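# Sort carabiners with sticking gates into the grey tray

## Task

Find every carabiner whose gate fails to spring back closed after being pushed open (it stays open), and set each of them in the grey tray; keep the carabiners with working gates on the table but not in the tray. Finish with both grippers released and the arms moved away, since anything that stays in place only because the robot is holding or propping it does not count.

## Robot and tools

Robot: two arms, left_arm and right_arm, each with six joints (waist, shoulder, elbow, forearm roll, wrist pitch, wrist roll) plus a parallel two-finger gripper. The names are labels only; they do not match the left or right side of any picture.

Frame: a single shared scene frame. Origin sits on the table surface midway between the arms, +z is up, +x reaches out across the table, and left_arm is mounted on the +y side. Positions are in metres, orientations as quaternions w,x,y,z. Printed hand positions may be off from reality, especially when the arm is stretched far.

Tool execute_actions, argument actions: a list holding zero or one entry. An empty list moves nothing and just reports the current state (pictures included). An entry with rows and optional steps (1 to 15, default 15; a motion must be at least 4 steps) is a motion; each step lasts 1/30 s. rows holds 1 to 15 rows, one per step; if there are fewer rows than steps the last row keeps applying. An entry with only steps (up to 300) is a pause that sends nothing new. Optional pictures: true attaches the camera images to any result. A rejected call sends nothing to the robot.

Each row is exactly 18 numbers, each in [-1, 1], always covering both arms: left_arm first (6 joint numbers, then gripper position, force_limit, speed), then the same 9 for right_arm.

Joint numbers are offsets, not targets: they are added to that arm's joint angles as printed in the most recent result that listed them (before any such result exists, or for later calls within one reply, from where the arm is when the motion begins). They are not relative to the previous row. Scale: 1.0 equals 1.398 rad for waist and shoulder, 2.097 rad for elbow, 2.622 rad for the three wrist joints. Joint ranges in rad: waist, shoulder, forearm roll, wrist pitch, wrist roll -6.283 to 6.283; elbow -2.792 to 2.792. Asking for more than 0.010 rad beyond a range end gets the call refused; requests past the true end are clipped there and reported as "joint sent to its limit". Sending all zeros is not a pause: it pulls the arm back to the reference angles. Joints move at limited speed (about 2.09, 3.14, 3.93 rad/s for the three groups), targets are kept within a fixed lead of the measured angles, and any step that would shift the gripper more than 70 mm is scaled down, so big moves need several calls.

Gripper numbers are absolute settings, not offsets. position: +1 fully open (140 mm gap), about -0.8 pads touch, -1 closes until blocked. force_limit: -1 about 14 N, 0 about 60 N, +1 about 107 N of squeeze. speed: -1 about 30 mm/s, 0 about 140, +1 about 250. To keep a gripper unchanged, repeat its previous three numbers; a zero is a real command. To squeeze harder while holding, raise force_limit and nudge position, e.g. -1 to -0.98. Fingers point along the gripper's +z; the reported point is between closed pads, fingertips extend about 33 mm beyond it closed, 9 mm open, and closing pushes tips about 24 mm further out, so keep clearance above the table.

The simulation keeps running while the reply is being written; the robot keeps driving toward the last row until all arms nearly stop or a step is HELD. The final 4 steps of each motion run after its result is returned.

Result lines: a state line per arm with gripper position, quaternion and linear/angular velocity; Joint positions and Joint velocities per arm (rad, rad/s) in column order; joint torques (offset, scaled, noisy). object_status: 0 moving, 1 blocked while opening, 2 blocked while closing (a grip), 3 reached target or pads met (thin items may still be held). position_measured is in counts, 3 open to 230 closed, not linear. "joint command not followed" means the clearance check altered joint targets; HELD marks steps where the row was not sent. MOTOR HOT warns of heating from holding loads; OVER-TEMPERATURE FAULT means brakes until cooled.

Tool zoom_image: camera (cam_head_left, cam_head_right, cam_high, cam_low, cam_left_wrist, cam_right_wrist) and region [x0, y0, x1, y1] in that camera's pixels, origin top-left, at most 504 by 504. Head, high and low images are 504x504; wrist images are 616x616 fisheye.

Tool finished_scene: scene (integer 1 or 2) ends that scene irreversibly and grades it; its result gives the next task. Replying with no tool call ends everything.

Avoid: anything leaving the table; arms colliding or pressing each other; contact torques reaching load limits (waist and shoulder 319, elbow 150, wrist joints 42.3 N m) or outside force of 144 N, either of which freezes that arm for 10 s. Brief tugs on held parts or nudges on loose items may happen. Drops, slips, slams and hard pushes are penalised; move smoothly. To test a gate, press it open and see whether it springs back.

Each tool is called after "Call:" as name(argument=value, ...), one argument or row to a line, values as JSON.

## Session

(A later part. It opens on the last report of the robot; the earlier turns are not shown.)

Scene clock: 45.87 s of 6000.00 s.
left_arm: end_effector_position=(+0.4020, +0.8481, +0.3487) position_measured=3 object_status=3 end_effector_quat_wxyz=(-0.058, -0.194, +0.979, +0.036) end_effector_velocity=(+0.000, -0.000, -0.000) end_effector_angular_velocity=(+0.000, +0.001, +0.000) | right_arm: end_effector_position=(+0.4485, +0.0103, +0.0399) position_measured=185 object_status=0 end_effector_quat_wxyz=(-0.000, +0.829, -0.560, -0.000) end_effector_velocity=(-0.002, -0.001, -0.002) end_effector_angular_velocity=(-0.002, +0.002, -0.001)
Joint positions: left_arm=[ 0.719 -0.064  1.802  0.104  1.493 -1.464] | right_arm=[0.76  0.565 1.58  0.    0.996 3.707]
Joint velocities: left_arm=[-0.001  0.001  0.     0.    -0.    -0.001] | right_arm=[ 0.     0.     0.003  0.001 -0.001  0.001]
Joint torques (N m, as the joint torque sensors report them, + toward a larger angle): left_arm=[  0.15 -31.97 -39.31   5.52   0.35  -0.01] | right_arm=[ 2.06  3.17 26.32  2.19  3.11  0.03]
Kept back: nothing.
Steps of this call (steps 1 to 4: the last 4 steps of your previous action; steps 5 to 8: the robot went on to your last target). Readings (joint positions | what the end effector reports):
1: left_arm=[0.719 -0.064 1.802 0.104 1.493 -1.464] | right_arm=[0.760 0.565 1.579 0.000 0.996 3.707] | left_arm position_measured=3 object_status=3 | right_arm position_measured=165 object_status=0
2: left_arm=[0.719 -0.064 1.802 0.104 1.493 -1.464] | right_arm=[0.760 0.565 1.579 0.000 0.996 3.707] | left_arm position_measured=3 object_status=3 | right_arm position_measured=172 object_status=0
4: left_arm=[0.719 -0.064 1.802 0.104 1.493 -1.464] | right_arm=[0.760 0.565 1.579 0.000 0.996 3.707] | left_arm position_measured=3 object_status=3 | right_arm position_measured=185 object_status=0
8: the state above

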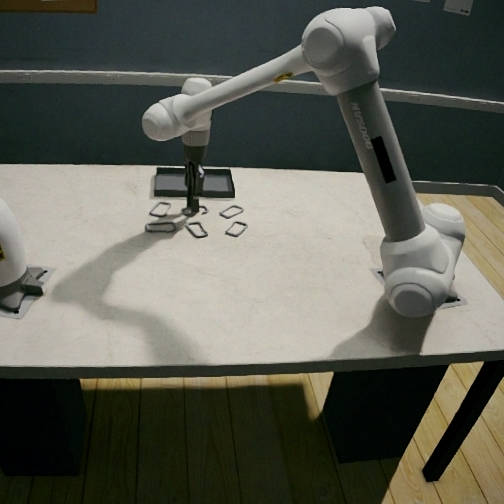

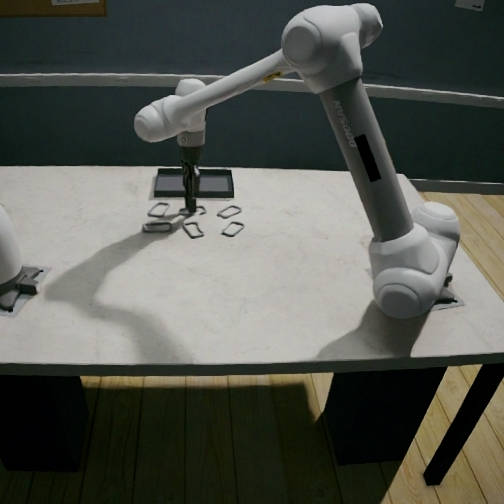

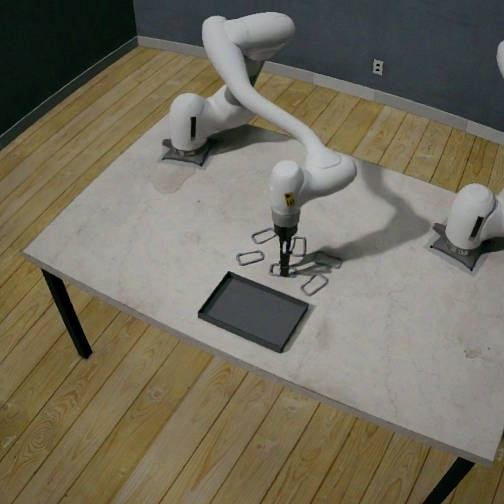

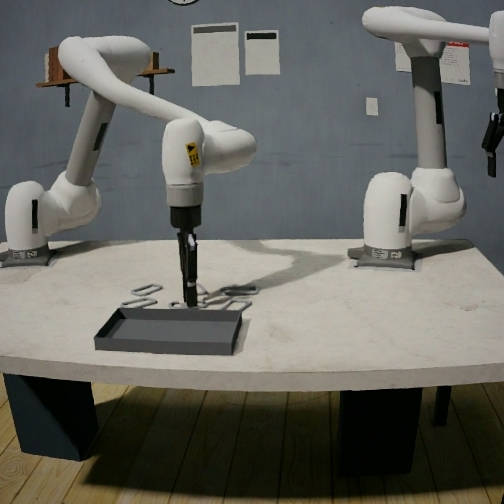

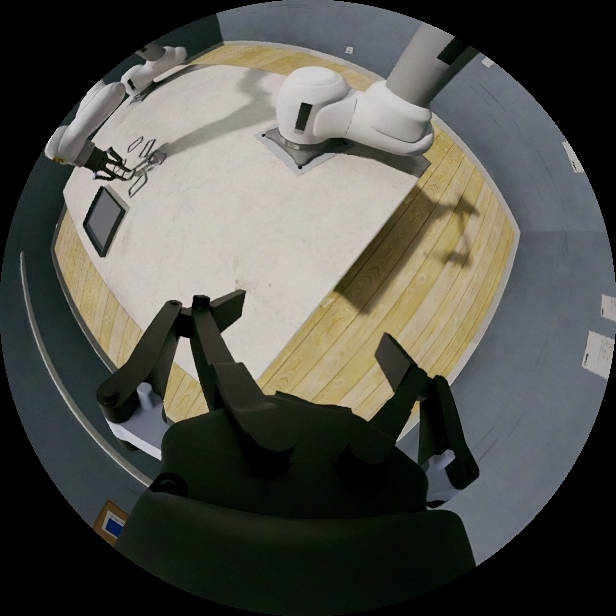

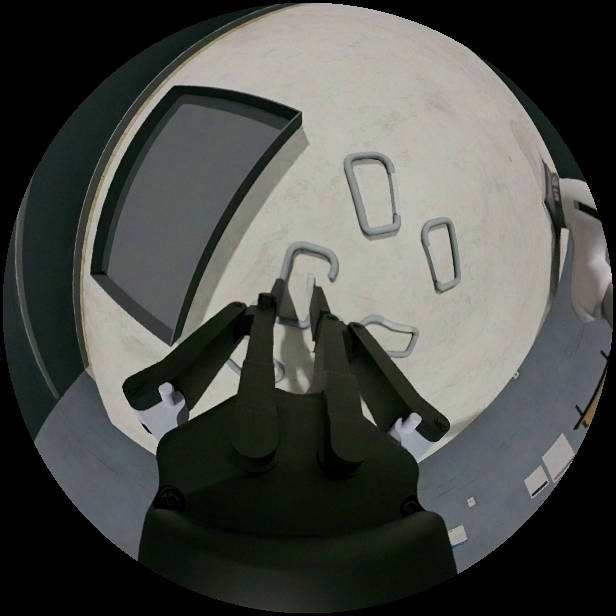

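Call:
execute_actions(
  actions=[
    {"rows":[[0,0,0,0,0,0,1,0,0,0,-0.0012,-0.0005,0,0.001,0,-0.45,-0.3,0],[0,0,0,0,0,0,1,0,0,0,-0.0012,-0.0005,0,0.001,0,-0.45,-0.3,0],[0,0,0,0,0,0,1,0,0,0,-0.0012,-0.0005,0,0.001,0,-0.45,-0.3,0],[0,0,0,0,0,0,1,0,0,0,-0.0012,-0.0005,0,0.001,0,-0.45,-0.3,0],[0,0,0,0,0,0,1,0,0,0,-0.0012,-0.0005,0,0.001,0,-0.6,-0.3,-0.5]],"steps":15},
  ],
  pictures=true,
)

Call:
zoom_image(
  camera="cam_right_wrist",
  region=[200,180,420,400],
)

Scene clock: 46.53 s of 6000.00 s.
left_arm: end_effector_position=(+0.4020, +0.8481, +0.3487) position_measured=3 object_status=3 end_effector_quat_wxyz=(-0.058, -0.194, +0.979, +0.036) end_effector_velocity=(-0.001, +0.001, +0.001) end_effector_angular_velocity=(+0.000, -0.001, +0.002) | right_arm: end_effector_position=(+0.4481, +0.0099, +0.0412) position_measured=205 object_status=0 end_effector_quat_wxyz=(+0.000, +0.829, -0.560, -0.000) end_effector_velocity=(+0.002, +0.001, +0.002) end_effector_angular_velocity=(+0.005, -0.004, -0.000)
Joint positions: left_arm=[ 0.719 -0.064  1.802  0.104  1.493 -1.464] | right_arm=[0.76  0.564 1.579 0.001 0.999 3.707]
Joint velocities: left_arm=[ 0.002 -0.001  0.    -0.    -0.     0.   ] | right_arm=[-0.001 -0.002 -0.001 -0.    -0.003 -0.   ]
Joint torques (N m, as the joint torque sensors report them, + toward a larger angle): left_arm=[ -0.41 -32.32 -39.23   5.39   0.36   0.02] | right_arm=[ -8.11 -44.23 -10.9    0.    -3.46  -0.42]
Steps of this call (steps 1 to 9: the robot went on to your last target; steps 10 to 20: the first 11 steps of this action). Readings (joint positions | what the end effector reports):
10: left_arm=[0.719 -0.064 1.802 0.104 1.493 -1.464] | right_arm=[0.760 0.565 1.580 0.000 0.996 3.707] | left_arm position_measured=3 object_status=3 | right_arm position_measured=185 object_status=3
11: left_arm=[0.719 -0.064 1.802 0.104 1.493 -1.464] | right_arm=[0.760 0.565 1.580 0.000 0.996 3.707] | left_arm position_measured=3 object_status=3 | right_arm position_measured=185 object_status=3
13: left_arm=[0.719 -0.064 1.802 0.104 1.493 -1.464] | right_arm=[0.760 0.565 1.580 0.000 0.998 3.707] | left_arm position_measured=3 object_status=3 | right_arm position_measured=186 object_status=3
17: left_arm=[0.719 -0.064 1.802 0.104 1.493 -1.464] | right_arm=[0.760 0.564 1.579 0.001 0.999 3.707] | left_arm position_measured=3 object_status=3 | right_arm position_measured=197 object_status=0
20: the state above

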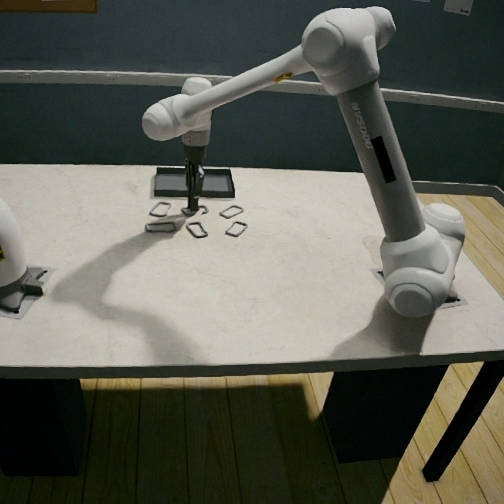

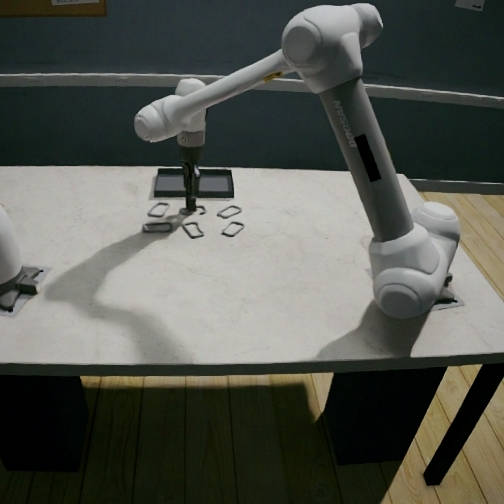

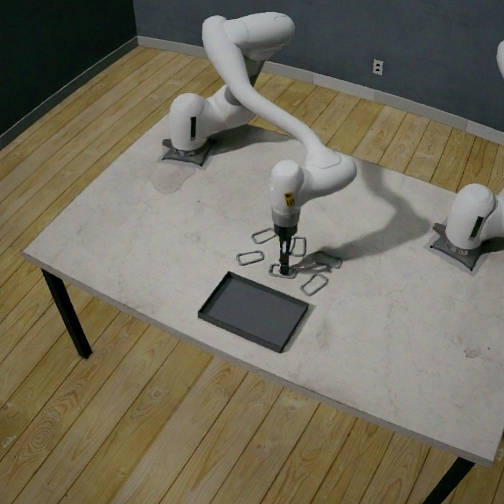

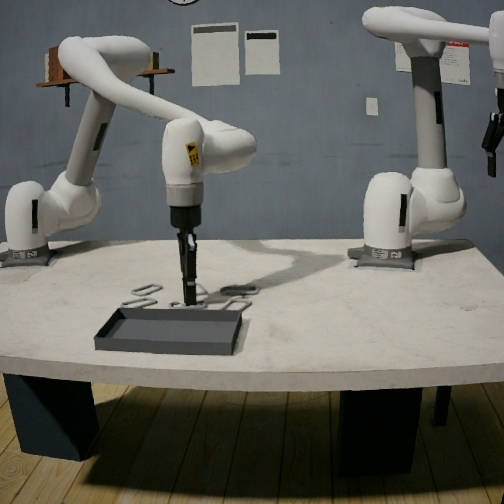

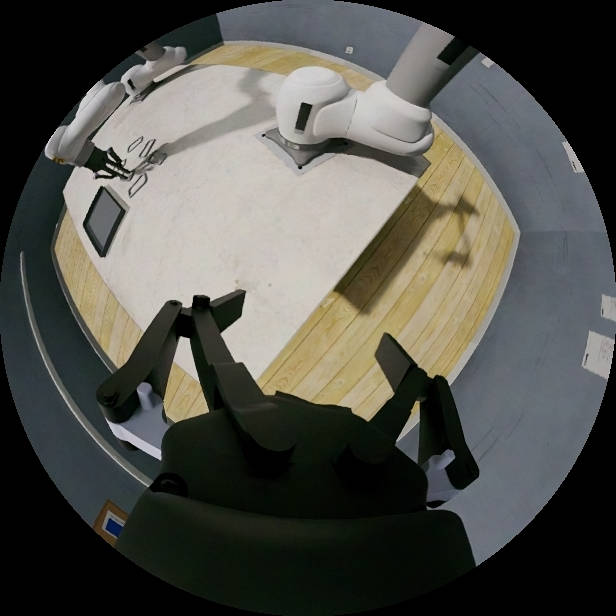

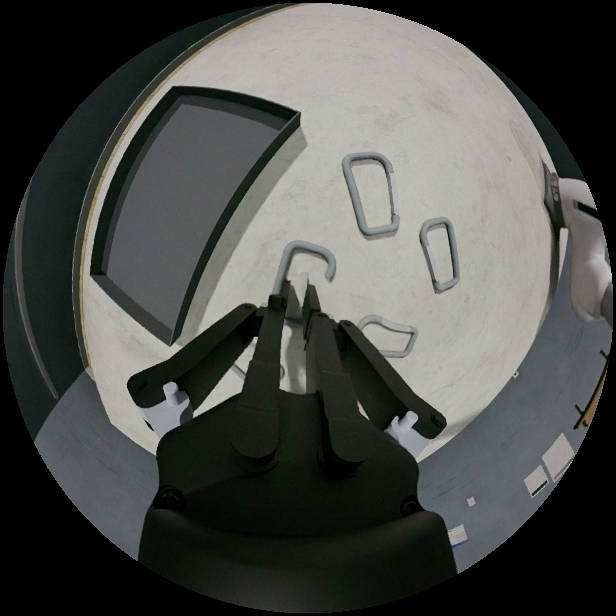

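Region (200, 180, 420, 400) of cam_right_wrist's 616x616 image, scaled by 2.291, with more detail than that image has.

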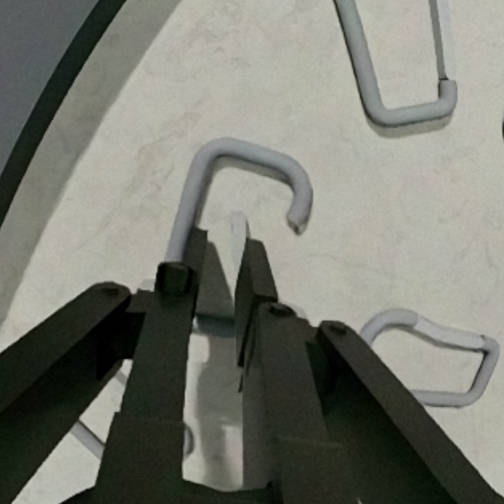

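Call:
execute_actions(
  actions=[
    {"rows":[[0,0,0,0,0,0,1,0,0,0,-0.004,-0.002,0,0.004,0,0.3,-0.3,0.3]],"steps":15},
  ],
)

Call:
execute_actions(
  actions=[
    {"steps":5},
  ],
  pictures=true,
)

Call:
zoom_image(
  camera="cam_right_wrist",
  region=[200,180,420,400],
)

Scene clock: 47.10 s of 6000.00 s.
left_arm: end_effector_position=(+0.4020, +0.8481, +0.3487) position_measured=3 object_status=3 end_effector_quat_wxyz=(-0.058, -0.194, +0.979, +0.036) end_effector_velocity=(-0.000, +0.000, +0.000) end_effector_angular_velocity=(+0.000, -0.000, +0.000) | right_arm: end_effector_position=(+0.4480, +0.0097, +0.0475) position_measured=117 object_status=0 end_effector_quat_wxyz=(+0.001, +0.829, -0.560, -0.000) end_effector_velocity=(-0.000, +0.000, +0.002) end_effector_angular_velocity=(+0.001, -0.001, +0.001)
Joint positions: left_arm=[ 0.719 -0.064  1.802  0.104  1.493 -1.464] | right_arm=[0.76  0.559 1.575 0.001 1.01  3.707]
Joint velocities: left_arm=[ 0.    -0.001 -0.     0.     0.     0.   ] | right_arm=[ 0.    -0.002 -0.     0.     0.001 -0.   ]
Joint torques (N m, as the joint torque sensors report them, + toward a larger angle): left_arm=[ -0.62 -32.16 -39.16   5.42   0.43   0.01] | right_arm=[  2.91 -91.65 -34.59   3.81  -0.21  -0.17]
Steps of this call (steps 1 to 4: the last 4 steps of your previous action; steps 5 to 6: the robot went on to your last target; steps 7 to 17: the first 11 steps of this action). Readings (joint positions | what the end effector reports):
7: left_arm=[0.719 -0.064 1.802 0.104 1.493 -1.464] | right_arm=[0.760 0.564 1.579 0.000 0.999 3.707] | left_arm position_measured=3 object_status=3 | right_arm position_measured=205 object_status=0
8: left_arm=[0.719 -0.064 1.802 0.104 1.493 -1.464] | right_arm=[0.760 0.563 1.578 0.000 1.001 3.707] | left_arm position_measured=3 object_status=3 | right_arm position_measured=201 object_status=0
10: left_arm=[0.719 -0.064 1.802 0.104 1.493 -1.464] | right_arm=[0.760 0.560 1.576 0.000 1.006 3.707] | left_arm position_measured=3 object_status=3 | right_arm position_measured=183 object_status=0
14: left_arm=[0.719 -0.064 1.802 0.104 1.493 -1.464] | right_arm=[0.760 0.559 1.575 0.001 1.009 3.707] | left_arm position_measured=3 object_status=3 | right_arm position_measured=145 object_status=0
17: the state above

Scene clock: 47.27 s of 6000.00 s.
left_arm: end_effector_position=(+0.4020, +0.8481, +0.3487) position_measured=3 object_status=3 end_effector_quat_wxyz=(-0.058, -0.194, +0.979, +0.036) end_effector_velocity=(+0.000, +0.000, -0.000) end_effector_angular_velocity=(-0.000, +0.000, -0.000) | right_arm: end_effector_position=(+0.4480, +0.0097, +0.0476) position_measured=91 object_status=0 end_effector_quat_wxyz=(+0.001, +0.829, -0.560, -0.000) end_effector_velocity=(-0.000, +0.000, -0.000) end_effector_angular_velocity=(-0.001, +0.000, -0.000)
Joint positions: left_arm=[ 0.719 -0.064  1.802  0.104  1.493 -1.464] | right_arm=[0.76  0.559 1.575 0.001 1.01  3.707]
Joint velocities: left_arm=[-0.  0.  0.  0. -0.  0.] | right_arm=[ 0.     0.001 -0.    -0.     0.     0.001]
Joint torques (N m, as the joint torque sensors report them, + toward a larger angle): left_arm=[ -0.66 -32.25 -39.24   5.42   0.38  -0.13] | right_arm=[  3.01 -91.34 -34.1    3.7   -0.06  -0.44]
Kept back: nothing.
Steps of this call (steps 1 to 4: the last 4 steps of your previous action; step 5: the robot went on to your last target). Readings (joint positions | what the end effector reports):
1: left_arm=[0.719 -0.064 1.802 0.104 1.493 -1.464] | right_arm=[0.760 0.559 1.575 0.001 1.010 3.707] | left_arm position_measured=3 object_status=3 | right_arm position_measured=108 object_status=0
2: left_arm=[0.719 -0.064 1.802 0.104 1.493 -1.464] | right_arm=[0.760 0.559 1.575 0.001 1.010 3.707] | left_arm position_measured=3 object_status=3 | right_arm position_measured=98 object_status=0
4: left_arm=[0.719 -0.064 1.802 0.104 1.493 -1.464] | right_arm=[0.760 0.559 1.575 0.001 1.010 3.707] | left_arm position_measured=3 object_status=3 | right_arm position_measured=91 object_status=0
5: the state above

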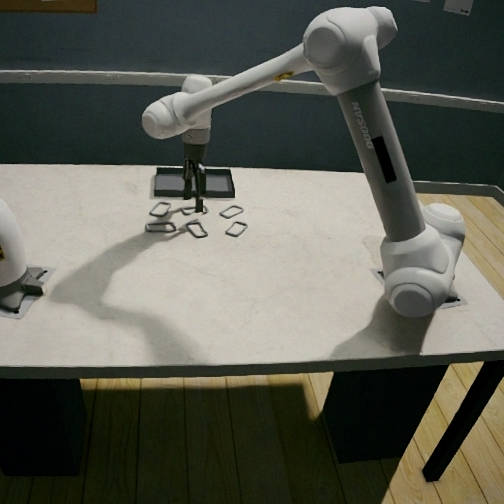

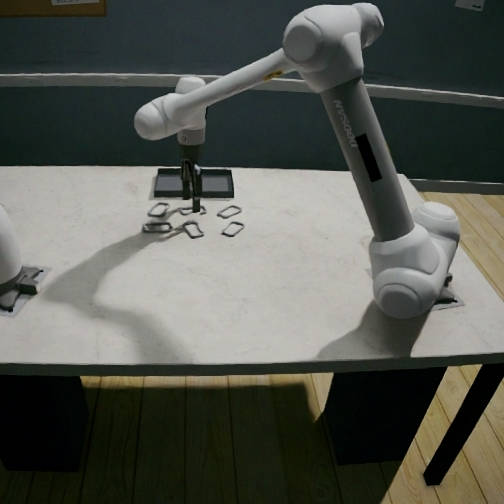

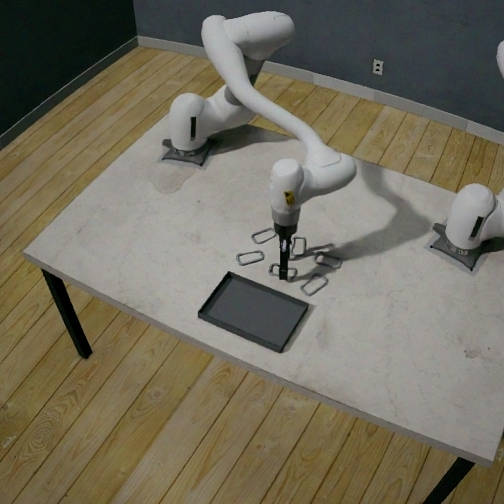

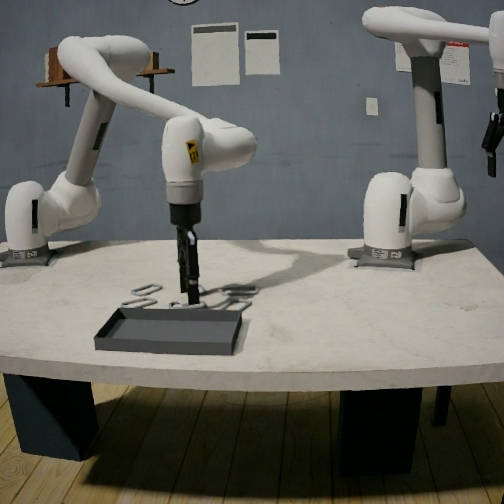

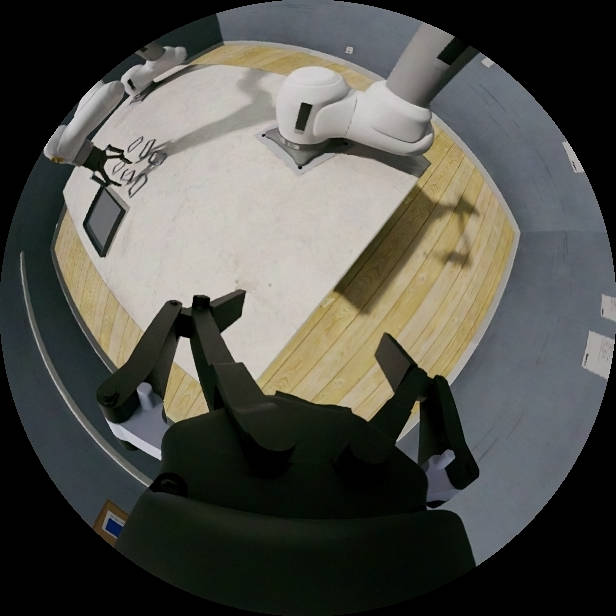

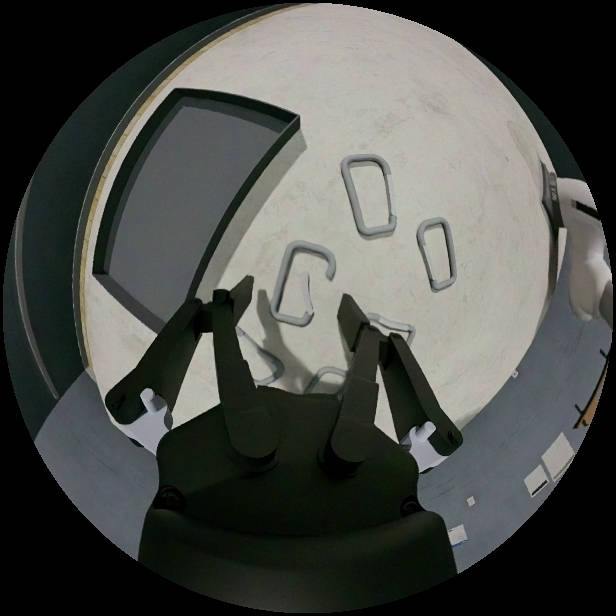

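Region (200, 180, 420, 400) of cam_right_wrist's 616x616 image, scaled by 2.291, with more detail than that image has.

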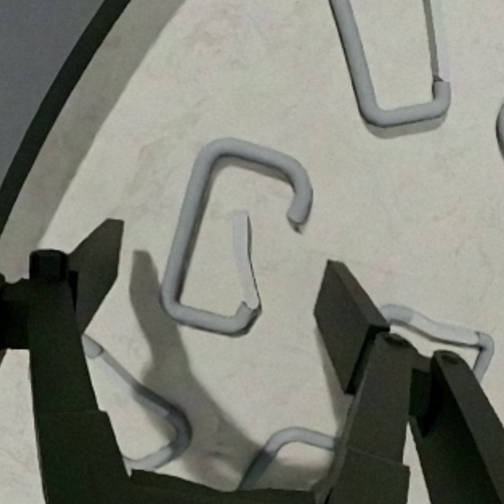

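Call:
execute_actions(
  actions=[
    {"rows":[[0,0,0,0,0,0,1,0,0,-0.0015,0.0037,-0.0043,0,0.0015,0,0.1,-0.3,0],[0,0,0,0,0,0,1,0,0,-0.0015,0.0037,-0.0043,0,0.0015,0,0.1,-0.3,0],[0,0,0,0,0,0,1,0,0,-0.0015,0.0037,-0.0043,0,0.0015,0,0.1,-0.3,0],[0,0,0,0,0,0,1,0,0,-0.0015,0.0094,-0.0022,0,-0.0035,0,0.1,-0.3,0]],"steps":15},
  ],
)

Call:
execute_actions(
  actions=[
    {"rows":[[0,0,0,0,0,0,1,0,0,0,0,0,0,0,0,-0.35,-0.3,-0.3]],"steps":15},
  ],
)

Call:
execute_actions(
  actions=[
    {"steps":8},
  ],
  pictures=true,
)

Call:
zoom_image(
  camera="cam_right_wrist",
  region=[200,180,420,400],
)

Scene clock: 48.00 s of 6000.00 s.
left_arm: end_effector_position=(+0.4020, +0.8481, +0.3487) position_measured=3 object_status=3 end_effector_quat_wxyz=(-0.058, -0.194, +0.979, +0.036) end_effector_velocity=(+0.000, +0.000, -0.000) end_effector_angular_velocity=(-0.001, +0.000, +0.000) | right_arm: end_effector_position=(+0.4519, +0.0125, +0.0397) position_measured=117 object_status=0 end_effector_quat_wxyz=(+0.000, +0.828, -0.561, -0.000) end_effector_velocity=(+0.001, +0.000, -0.006) end_effector_angular_velocity=(-0.001, +0.000, -0.001)
Joint positions: left_arm=[ 0.719 -0.064  1.802  0.104  1.493 -1.464] | right_arm=[0.758 0.571 1.57  0.001 1.001 3.707]
Joint velocities: left_arm=[ 0.001  0.001 -0.    -0.    -0.     0.001] | right_arm=[-0.     0.006  0.002 -0.    -0.008  0.   ]
Joint torques (N m, as the joint torque sensors report them, + toward a larger angle): left_arm=[  0.   -32.48 -39.13   5.37   0.26  -0.01] | right_arm=[  3.35 -92.15 -33.85   4.34  -0.11  -0.22]
Steps of this call (steps 1 to 11: the robot went on to your last target; steps 12 to 22: the first 11 steps of this action). Readings (joint positions | what the end effector reports):
12: left_arm=[0.719 -0.064 1.802 0.104 1.493 -1.464] | right_arm=[0.760 0.559 1.575 0.001 1.010 3.707] | left_arm position_measured=3 object_status=3 | right_arm position_measured=91 object_status=0
13: left_arm=[0.719 -0.064 1.802 0.104 1.493 -1.464] | right_arm=[0.760 0.559 1.573 0.001 1.011 3.707] | left_arm position_measured=3 object_status=3 | right_arm position_measured=94 object_status=0
15: left_arm=[0.719 -0.064 1.802 0.104 1.493 -1.464] | right_arm=[0.759 0.562 1.568 0.001 1.012 3.707] | left_arm position_measured=3 object_status=3 | right_arm position_measured=109 object_status=0
19: left_arm=[0.719 -0.064 1.802 0.104 1.493 -1.464] | right_arm=[0.758 0.570 1.569 0.001 1.003 3.707] | left_arm position_measured=3 object_status=3 | right_arm position_measured=117 object_status=0
22: the state above

Scene clock: 48.50 s of 6000.00 s.
left_arm: end_effector_position=(+0.4020, +0.8481, +0.3487) position_measured=3 object_status=3 end_effector_quat_wxyz=(-0.058, -0.194, +0.979, +0.036) end_effector_velocity=(-0.001, +0.000, +0.001) end_effector_angular_velocity=(+0.001, -0.002, -0.001) | right_arm: end_effector_position=(+0.4520, +0.0125, +0.0393) position_measured=170 object_status=0 end_effector_quat_wxyz=(+0.000, +0.828, -0.561, -0.000) end_effector_velocity=(+0.000, -0.000, -0.001) end_effector_angular_velocity=(-0.001, +0.001, -0.000)
Joint positions: left_arm=[ 0.719 -0.064  1.802  0.104  1.493 -1.464] | right_arm=[0.758 0.572 1.57  0.001 1.001 3.707]
Joint velocities: left_arm=[ 0.    -0.002 -0.     0.    -0.     0.002] | right_arm=[-0.     0.002  0.    -0.    -0.     0.   ]
Joint torques (N m, as the joint torque sensors report them, + toward a larger angle): left_arm=[ -0.25 -32.32 -39.29   5.42   0.42   0.02] | right_arm=[  3.92 -73.01 -22.42   4.02   0.89  -0.45]
Steps of this call (steps 1 to 4: the last 4 steps of your previous action; steps 5 to 15: the first 11 steps of this action, its rows measured from where the robot was after step 4). Readings (joint positions | what the end effector reports):
4: left_arm=[0.719 -0.064 1.802 0.104 1.493 -1.464] | right_arm=[0.758 0.572 1.570 0.001 1.001 3.707] | left_arm position_measured=3 object_status=3 | right_arm position_measured=117 object_status=3
5: left_arm=[0.719 -0.064 1.802 0.104 1.493 -1.464] | right_arm=[0.758 0.572 1.570 0.001 1.001 3.707] | left_arm position_measured=3 object_status=3 | right_arm position_measured=117 object_status=0
6: left_arm=[0.719 -0.064 1.802 0.104 1.493 -1.464] | right_arm=[0.758 0.572 1.570 0.001 1.001 3.707] | left_arm position_measured=3 object_status=3 | right_arm position_measured=119 object_status=0
8: left_arm=[0.719 -0.064 1.802 0.104 1.493 -1.464] | right_arm=[0.758 0.572 1.570 0.001 1.001 3.707] | left_arm position_measured=3 object_status=3 | right_arm position_measured=130 object_status=0
12: left_arm=[0.719 -0.064 1.802 0.104 1.493 -1.464] | right_arm=[0.758 0.572 1.570 0.001 1.001 3.707] | left_arm position_measured=3 object_status=3 | right_arm position_measured=153 object_status=0
15: the state above

Scene clock: 48.77 s of 6000.00 s.
left_arm: end_effector_position=(+0.4020, +0.8481, +0.3487) position_measured=3 object_status=3 end_effector_quat_wxyz=(-0.058, -0.194, +0.979, +0.036) end_effector_velocity=(+0.000, -0.001, +0.000) end_effector_angular_velocity=(+0.001, +0.000, -0.004) | right_arm: end_effector_position=(+0.4520, +0.0125, +0.0393) position_measured=173 object_status=3 end_effector_quat_wxyz=(+0.000, +0.828, -0.561, -0.000) end_effector_velocity=(-0.001, -0.000, +0.000) end_effector_angular_velocity=(+0.000, +0.001, -0.001)
Joint positions: left_arm=[ 0.719 -0.064  1.802  0.104  1.493 -1.464] | right_arm=[0.758 0.572 1.57  0.001 1.001 3.707]
Joint velocities: left_arm=[-0.002 -0.    -0.     0.001  0.     0.002] | right_arm=[ 0.    -0.     0.     0.001  0.     0.001]
Joint torques (N m, as the joint torque sensors report them, + toward a larger angle): left_arm=[ -0.84 -31.85 -39.1    5.41   0.37   0.  ] | right_arm=[  4.23 -74.05 -22.17   4.18   1.17  -0.44]
Kept back: nothing.
Steps of this call (steps 1 to 4: the last 4 steps of your previous action; steps 5 to 8: the robot went on to your last target). Readings (joint positions | what the end effector reports):
1: left_arm=[0.719 -0.064 1.802 0.104 1.493 -1.464] | right_arm=[0.758 0.572 1.570 0.001 1.001 3.707] | left_arm position_measured=3 object_status=3 | right_arm position_measured=173 object_status=0
2: left_arm=[0.719 -0.064 1.802 0.104 1.493 -1.464] | right_arm=[0.758 0.572 1.570 0.001 1.001 3.707] | left_arm position_measured=3 object_status=3 | right_arm position_measured=173 object_status=0
4: left_arm=[0.719 -0.064 1.802 0.104 1.493 -1.464] | right_arm=[0.758 0.572 1.570 0.001 1.001 3.707] | left_arm position_measured=3 object_status=3 | right_arm position_measured=173 object_status=0
8: the state above

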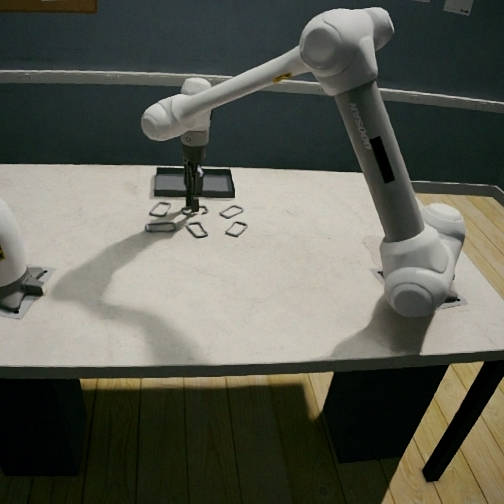

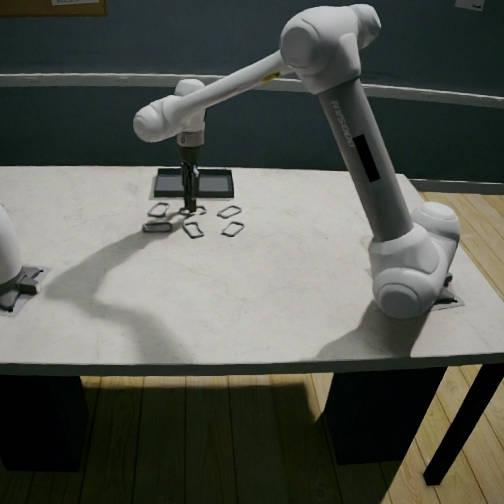

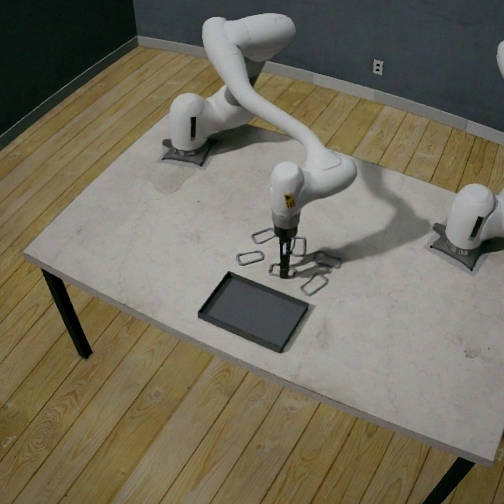

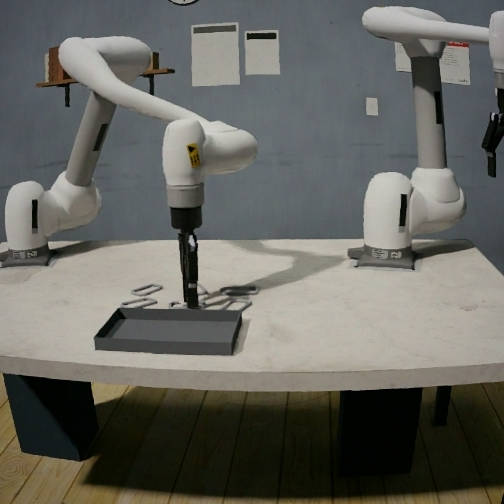

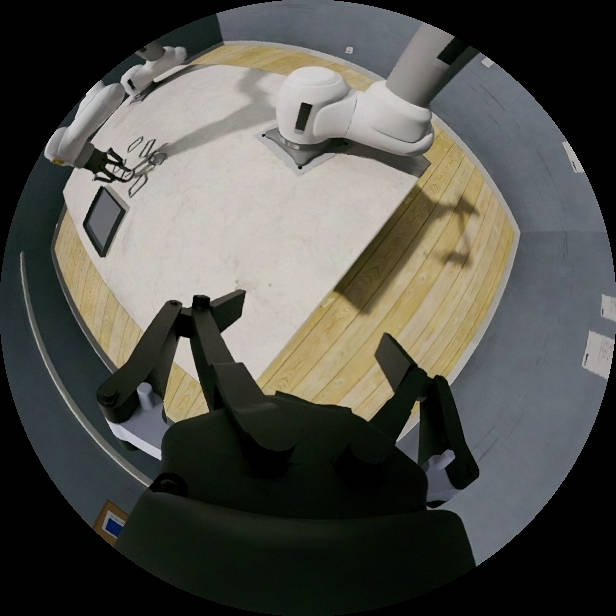

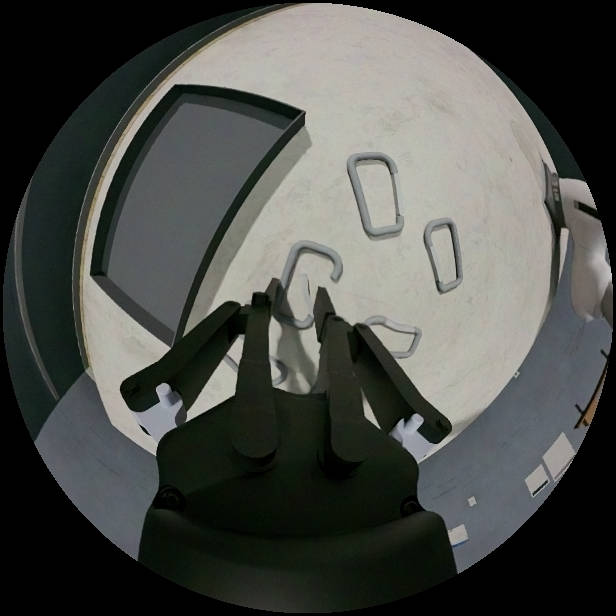

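Region (200, 180, 420, 400) of cam_right_wrist's 616x616 image, scaled by 2.291, with more detail than that image has.

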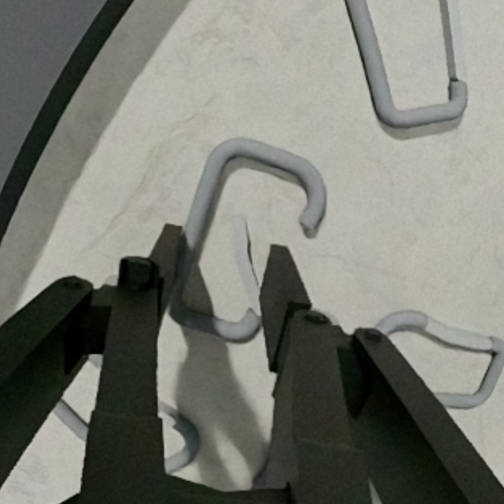

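Call:
execute_actions(
  actions=[
    {"rows":[[0,0,0,0,0,0,1,0,0,0,-0.0004,-0.0002,0,0.0003,0,-0.55,-0.1,-0.3]],"steps":12},
  ],
  pictures=true,
)

Call:
zoom_image(
  camera="cam_right_wrist",
  region=[200,180,420,400],
)

Scene clock: 49.17 s of 6000.00 s.
left_arm: end_effector_position=(+0.4020, +0.8481, +0.3487) position_measured=3 object_status=3 end_effector_quat_wxyz=(-0.058, -0.194, +0.979, +0.036) end_effector_velocity=(+0.000, -0.001, +0.000) end_effector_angular_velocity=(-0.000, -0.001, -0.002) | right_arm: end_effector_position=(+0.4521, +0.0126, +0.0401) position_measured=177 object_status=0 end_effector_quat_wxyz=(+0.000, +0.828, -0.561, -0.000) end_effector_velocity=(+0.000, +0.000, +0.001) end_effector_angular_velocity=(+0.001, -0.001, -0.001)
Joint positions: left_arm=[ 0.719 -0.064  1.802  0.104  1.493 -1.464] | right_arm=[0.758 0.571 1.57  0.001 1.001 3.707]
Joint velocities: left_arm=[-0.001 -0.001  0.    -0.001 -0.     0.001] | right_arm=[-0.    -0.001 -0.    -0.    -0.     0.001]
Joint torques (N m, as the joint torque sensors report them, + toward a larger angle): left_arm=[ -0.11 -31.52 -38.98   5.4    0.36   0.04] | right_arm=[ -2.1  -56.69 -19.77   2.48  -1.84  -0.23]
Steps of this call (steps 1 to 4: the robot went on to your last target; steps 5 to 12: the first 8 steps of this action). Readings (joint positions | what the end effector reports):
5: left_arm=[0.719 -0.064 1.802 0.104 1.493 -1.464] | right_arm=[0.758 0.572 1.570 0.001 1.001 3.707] | left_arm position_measured=3 object_status=3 | right_arm position_measured=173 object_status=0
6: left_arm=[0.719 -0.064 1.802 0.104 1.493 -1.464] | right_arm=[0.758 0.572 1.570 0.001 1.001 3.707] | left_arm position_measured=3 object_status=3 | right_arm position_measured=175 object_status=0
8: left_arm=[0.719 -0.064 1.802 0.104 1.493 -1.464] | right_arm=[0.758 0.571 1.570 0.001 1.001 3.707] | left_arm position_measured=3 object_status=3 | right_arm position_measured=175 object_status=0
12: the state above

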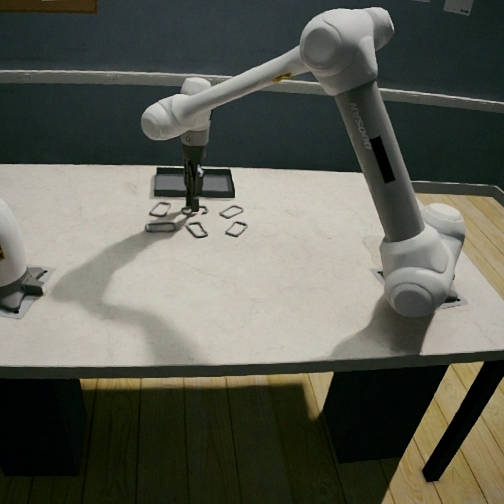

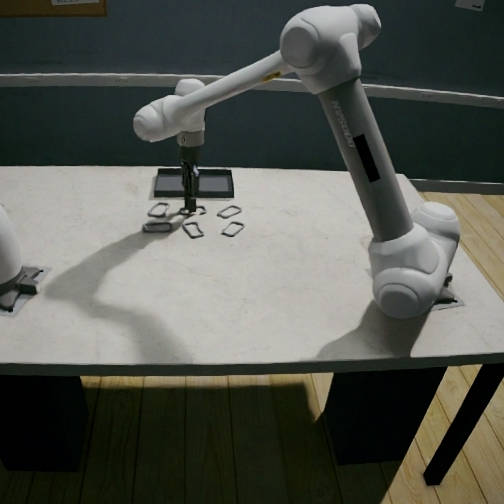

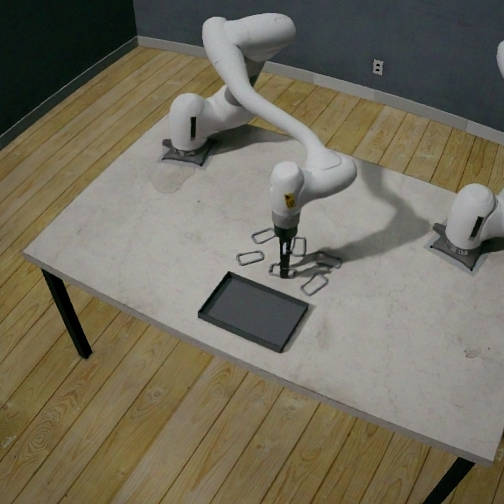

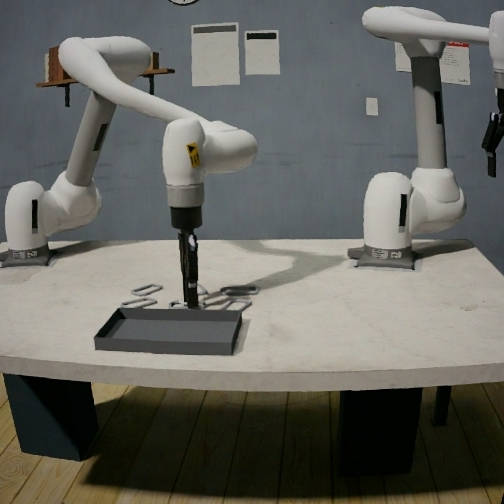

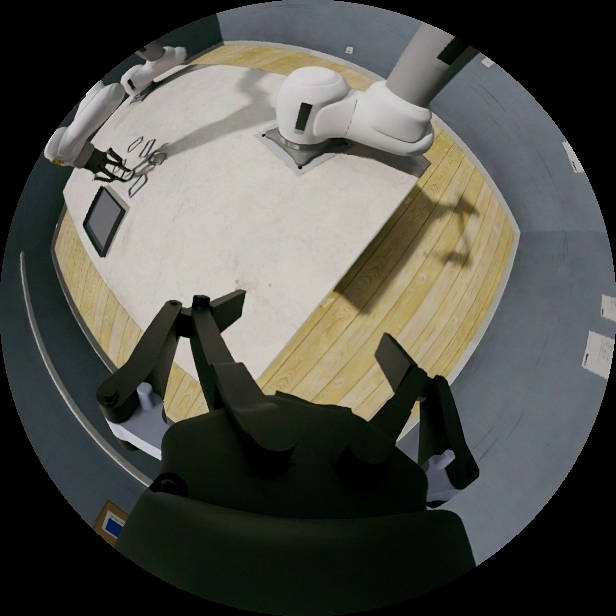

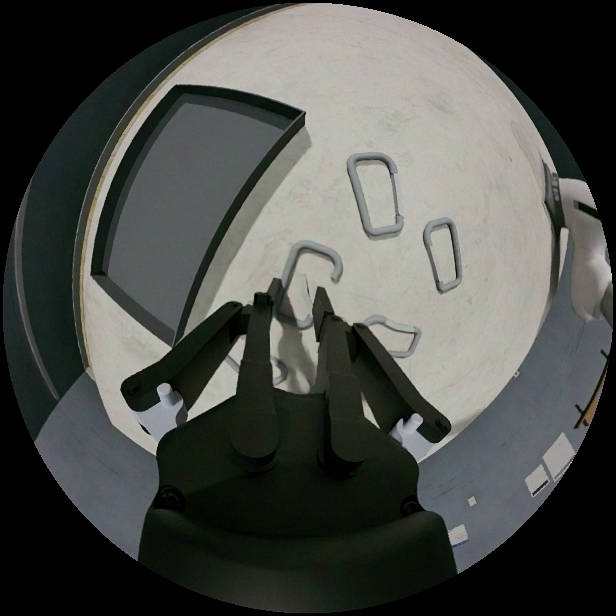

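Region (200, 180, 420, 400) of cam_right_wrist's 616x616 image, scaled by 2.291, with more detail than that image has.

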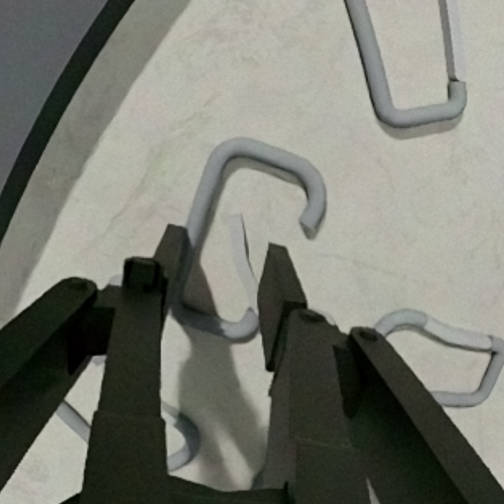

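Call:
execute_actions(
  actions=[
    {"rows":[[0,0,0,0,0,0,1,0,0,0,-0.0006,-0.0002,0,0.0005,0,-0.55,-0.1,-0.3]],"steps":12},
  ],
  pictures=true,
)

Call:
zoom_image(
  camera="cam_right_wrist",
  region=[200,180,420,400],
)

Scene clock: 49.57 s of 6000.00 s.
left_arm: end_effector_position=(+0.4020, +0.8481, +0.3487) position_measured=3 object_status=3 end_effector_quat_wxyz=(-0.058, -0.194, +0.979, +0.036) end_effector_velocity=(-0.000, +0.000, +0.000) end_effector_angular_velocity=(+0.000, +0.000, +0.000) | right_arm: end_effector_position=(+0.4521, +0.0126, +0.0409) position_measured=199 object_status=0 end_effector_quat_wxyz=(+0.000, +0.828, -0.561, -0.000) end_effector_velocity=(-0.001, -0.001, -0.001) end_effector_angular_velocity=(-0.002, +0.001, -0.000)
Joint positions: left_arm=[ 0.719 -0.064  1.802  0.104  1.493 -1.464] | right_arm=[0.758 0.57  1.569 0.001 1.003 3.707]
Joint velocities: left_arm=[ 0.001 -0.     0.     0.     0.     0.   ] | right_arm=[ 0.     0.001  0.001 -0.     0.002  0.   ]
Joint torques (N m, as the joint torque sensors report them, + toward a larger angle): left_arm=[ -0.15 -32.71 -39.13   5.42   0.44  -0.11] | right_arm=[  4.08 -55.98  -9.02   4.95   2.52  -0.27]
Steps of this call (steps 1 to 4: the last 4 steps of your previous action; steps 5 to 12: the first 8 steps of this action). Readings (joint positions | what the end effector reports):
5: left_arm=[0.719 -0.064 1.802 0.104 1.493 -1.464] | right_arm=[0.758 0.571 1.570 0.001 1.001 3.707] | left_arm position_measured=3 object_status=3 | right_arm position_measured=177 object_status=0
6: left_arm=[0.719 -0.064 1.802 0.104 1.493 -1.464] | right_arm=[0.758 0.571 1.570 0.001 1.002 3.707] | left_arm position_measured=3 object_status=3 | right_arm position_measured=177 object_status=2
8: left_arm=[0.719 -0.064 1.802 0.104 1.493 -1.464] | right_arm=[0.758 0.570 1.569 0.001 1.002 3.707] | left_arm position_measured=3 object_status=3 | right_arm position_measured=185 object_status=0
12: the state above

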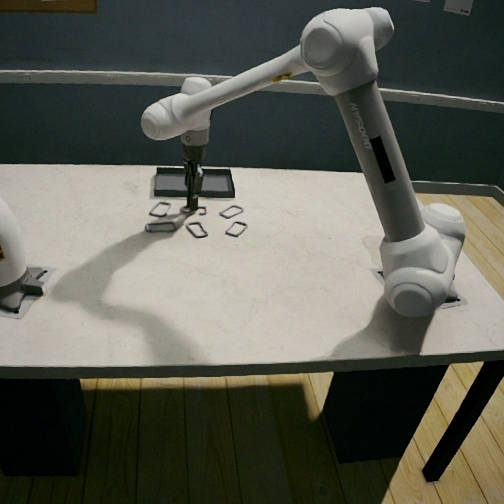

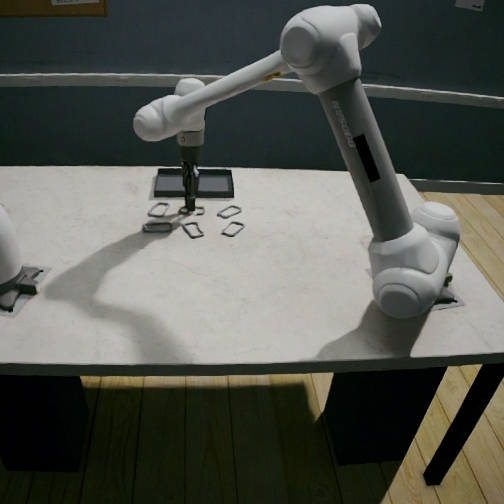

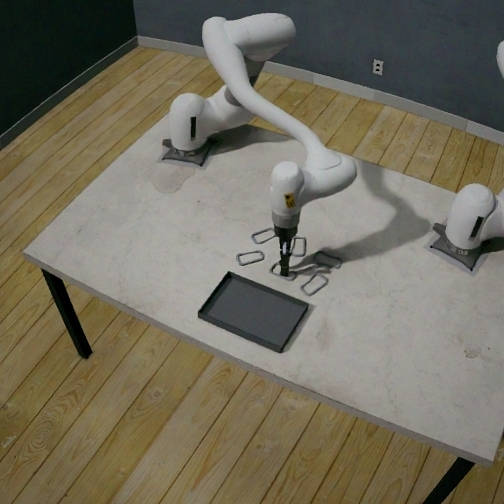

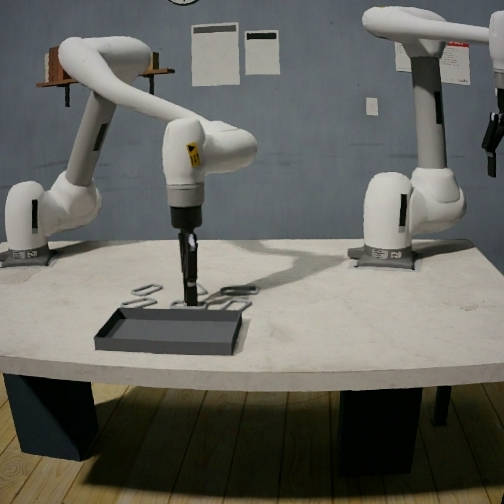

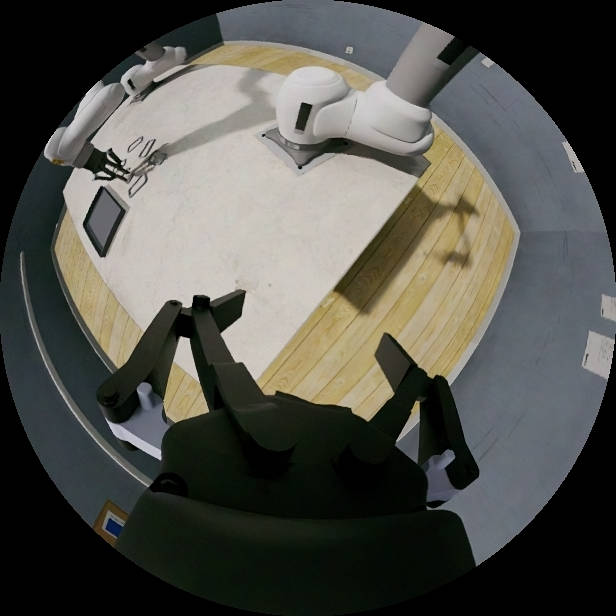

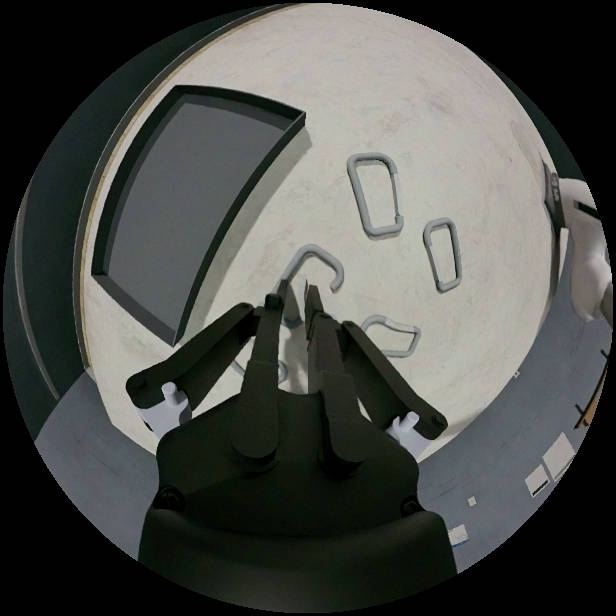

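Region (200, 180, 420, 400) of cam_right_wrist's 616x616 image, scaled by 2.291, with more detail than that image has.

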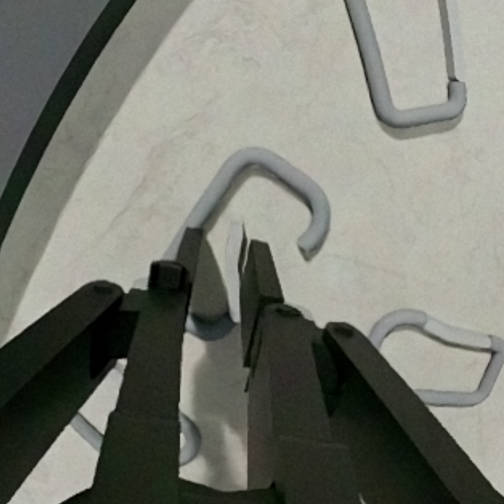

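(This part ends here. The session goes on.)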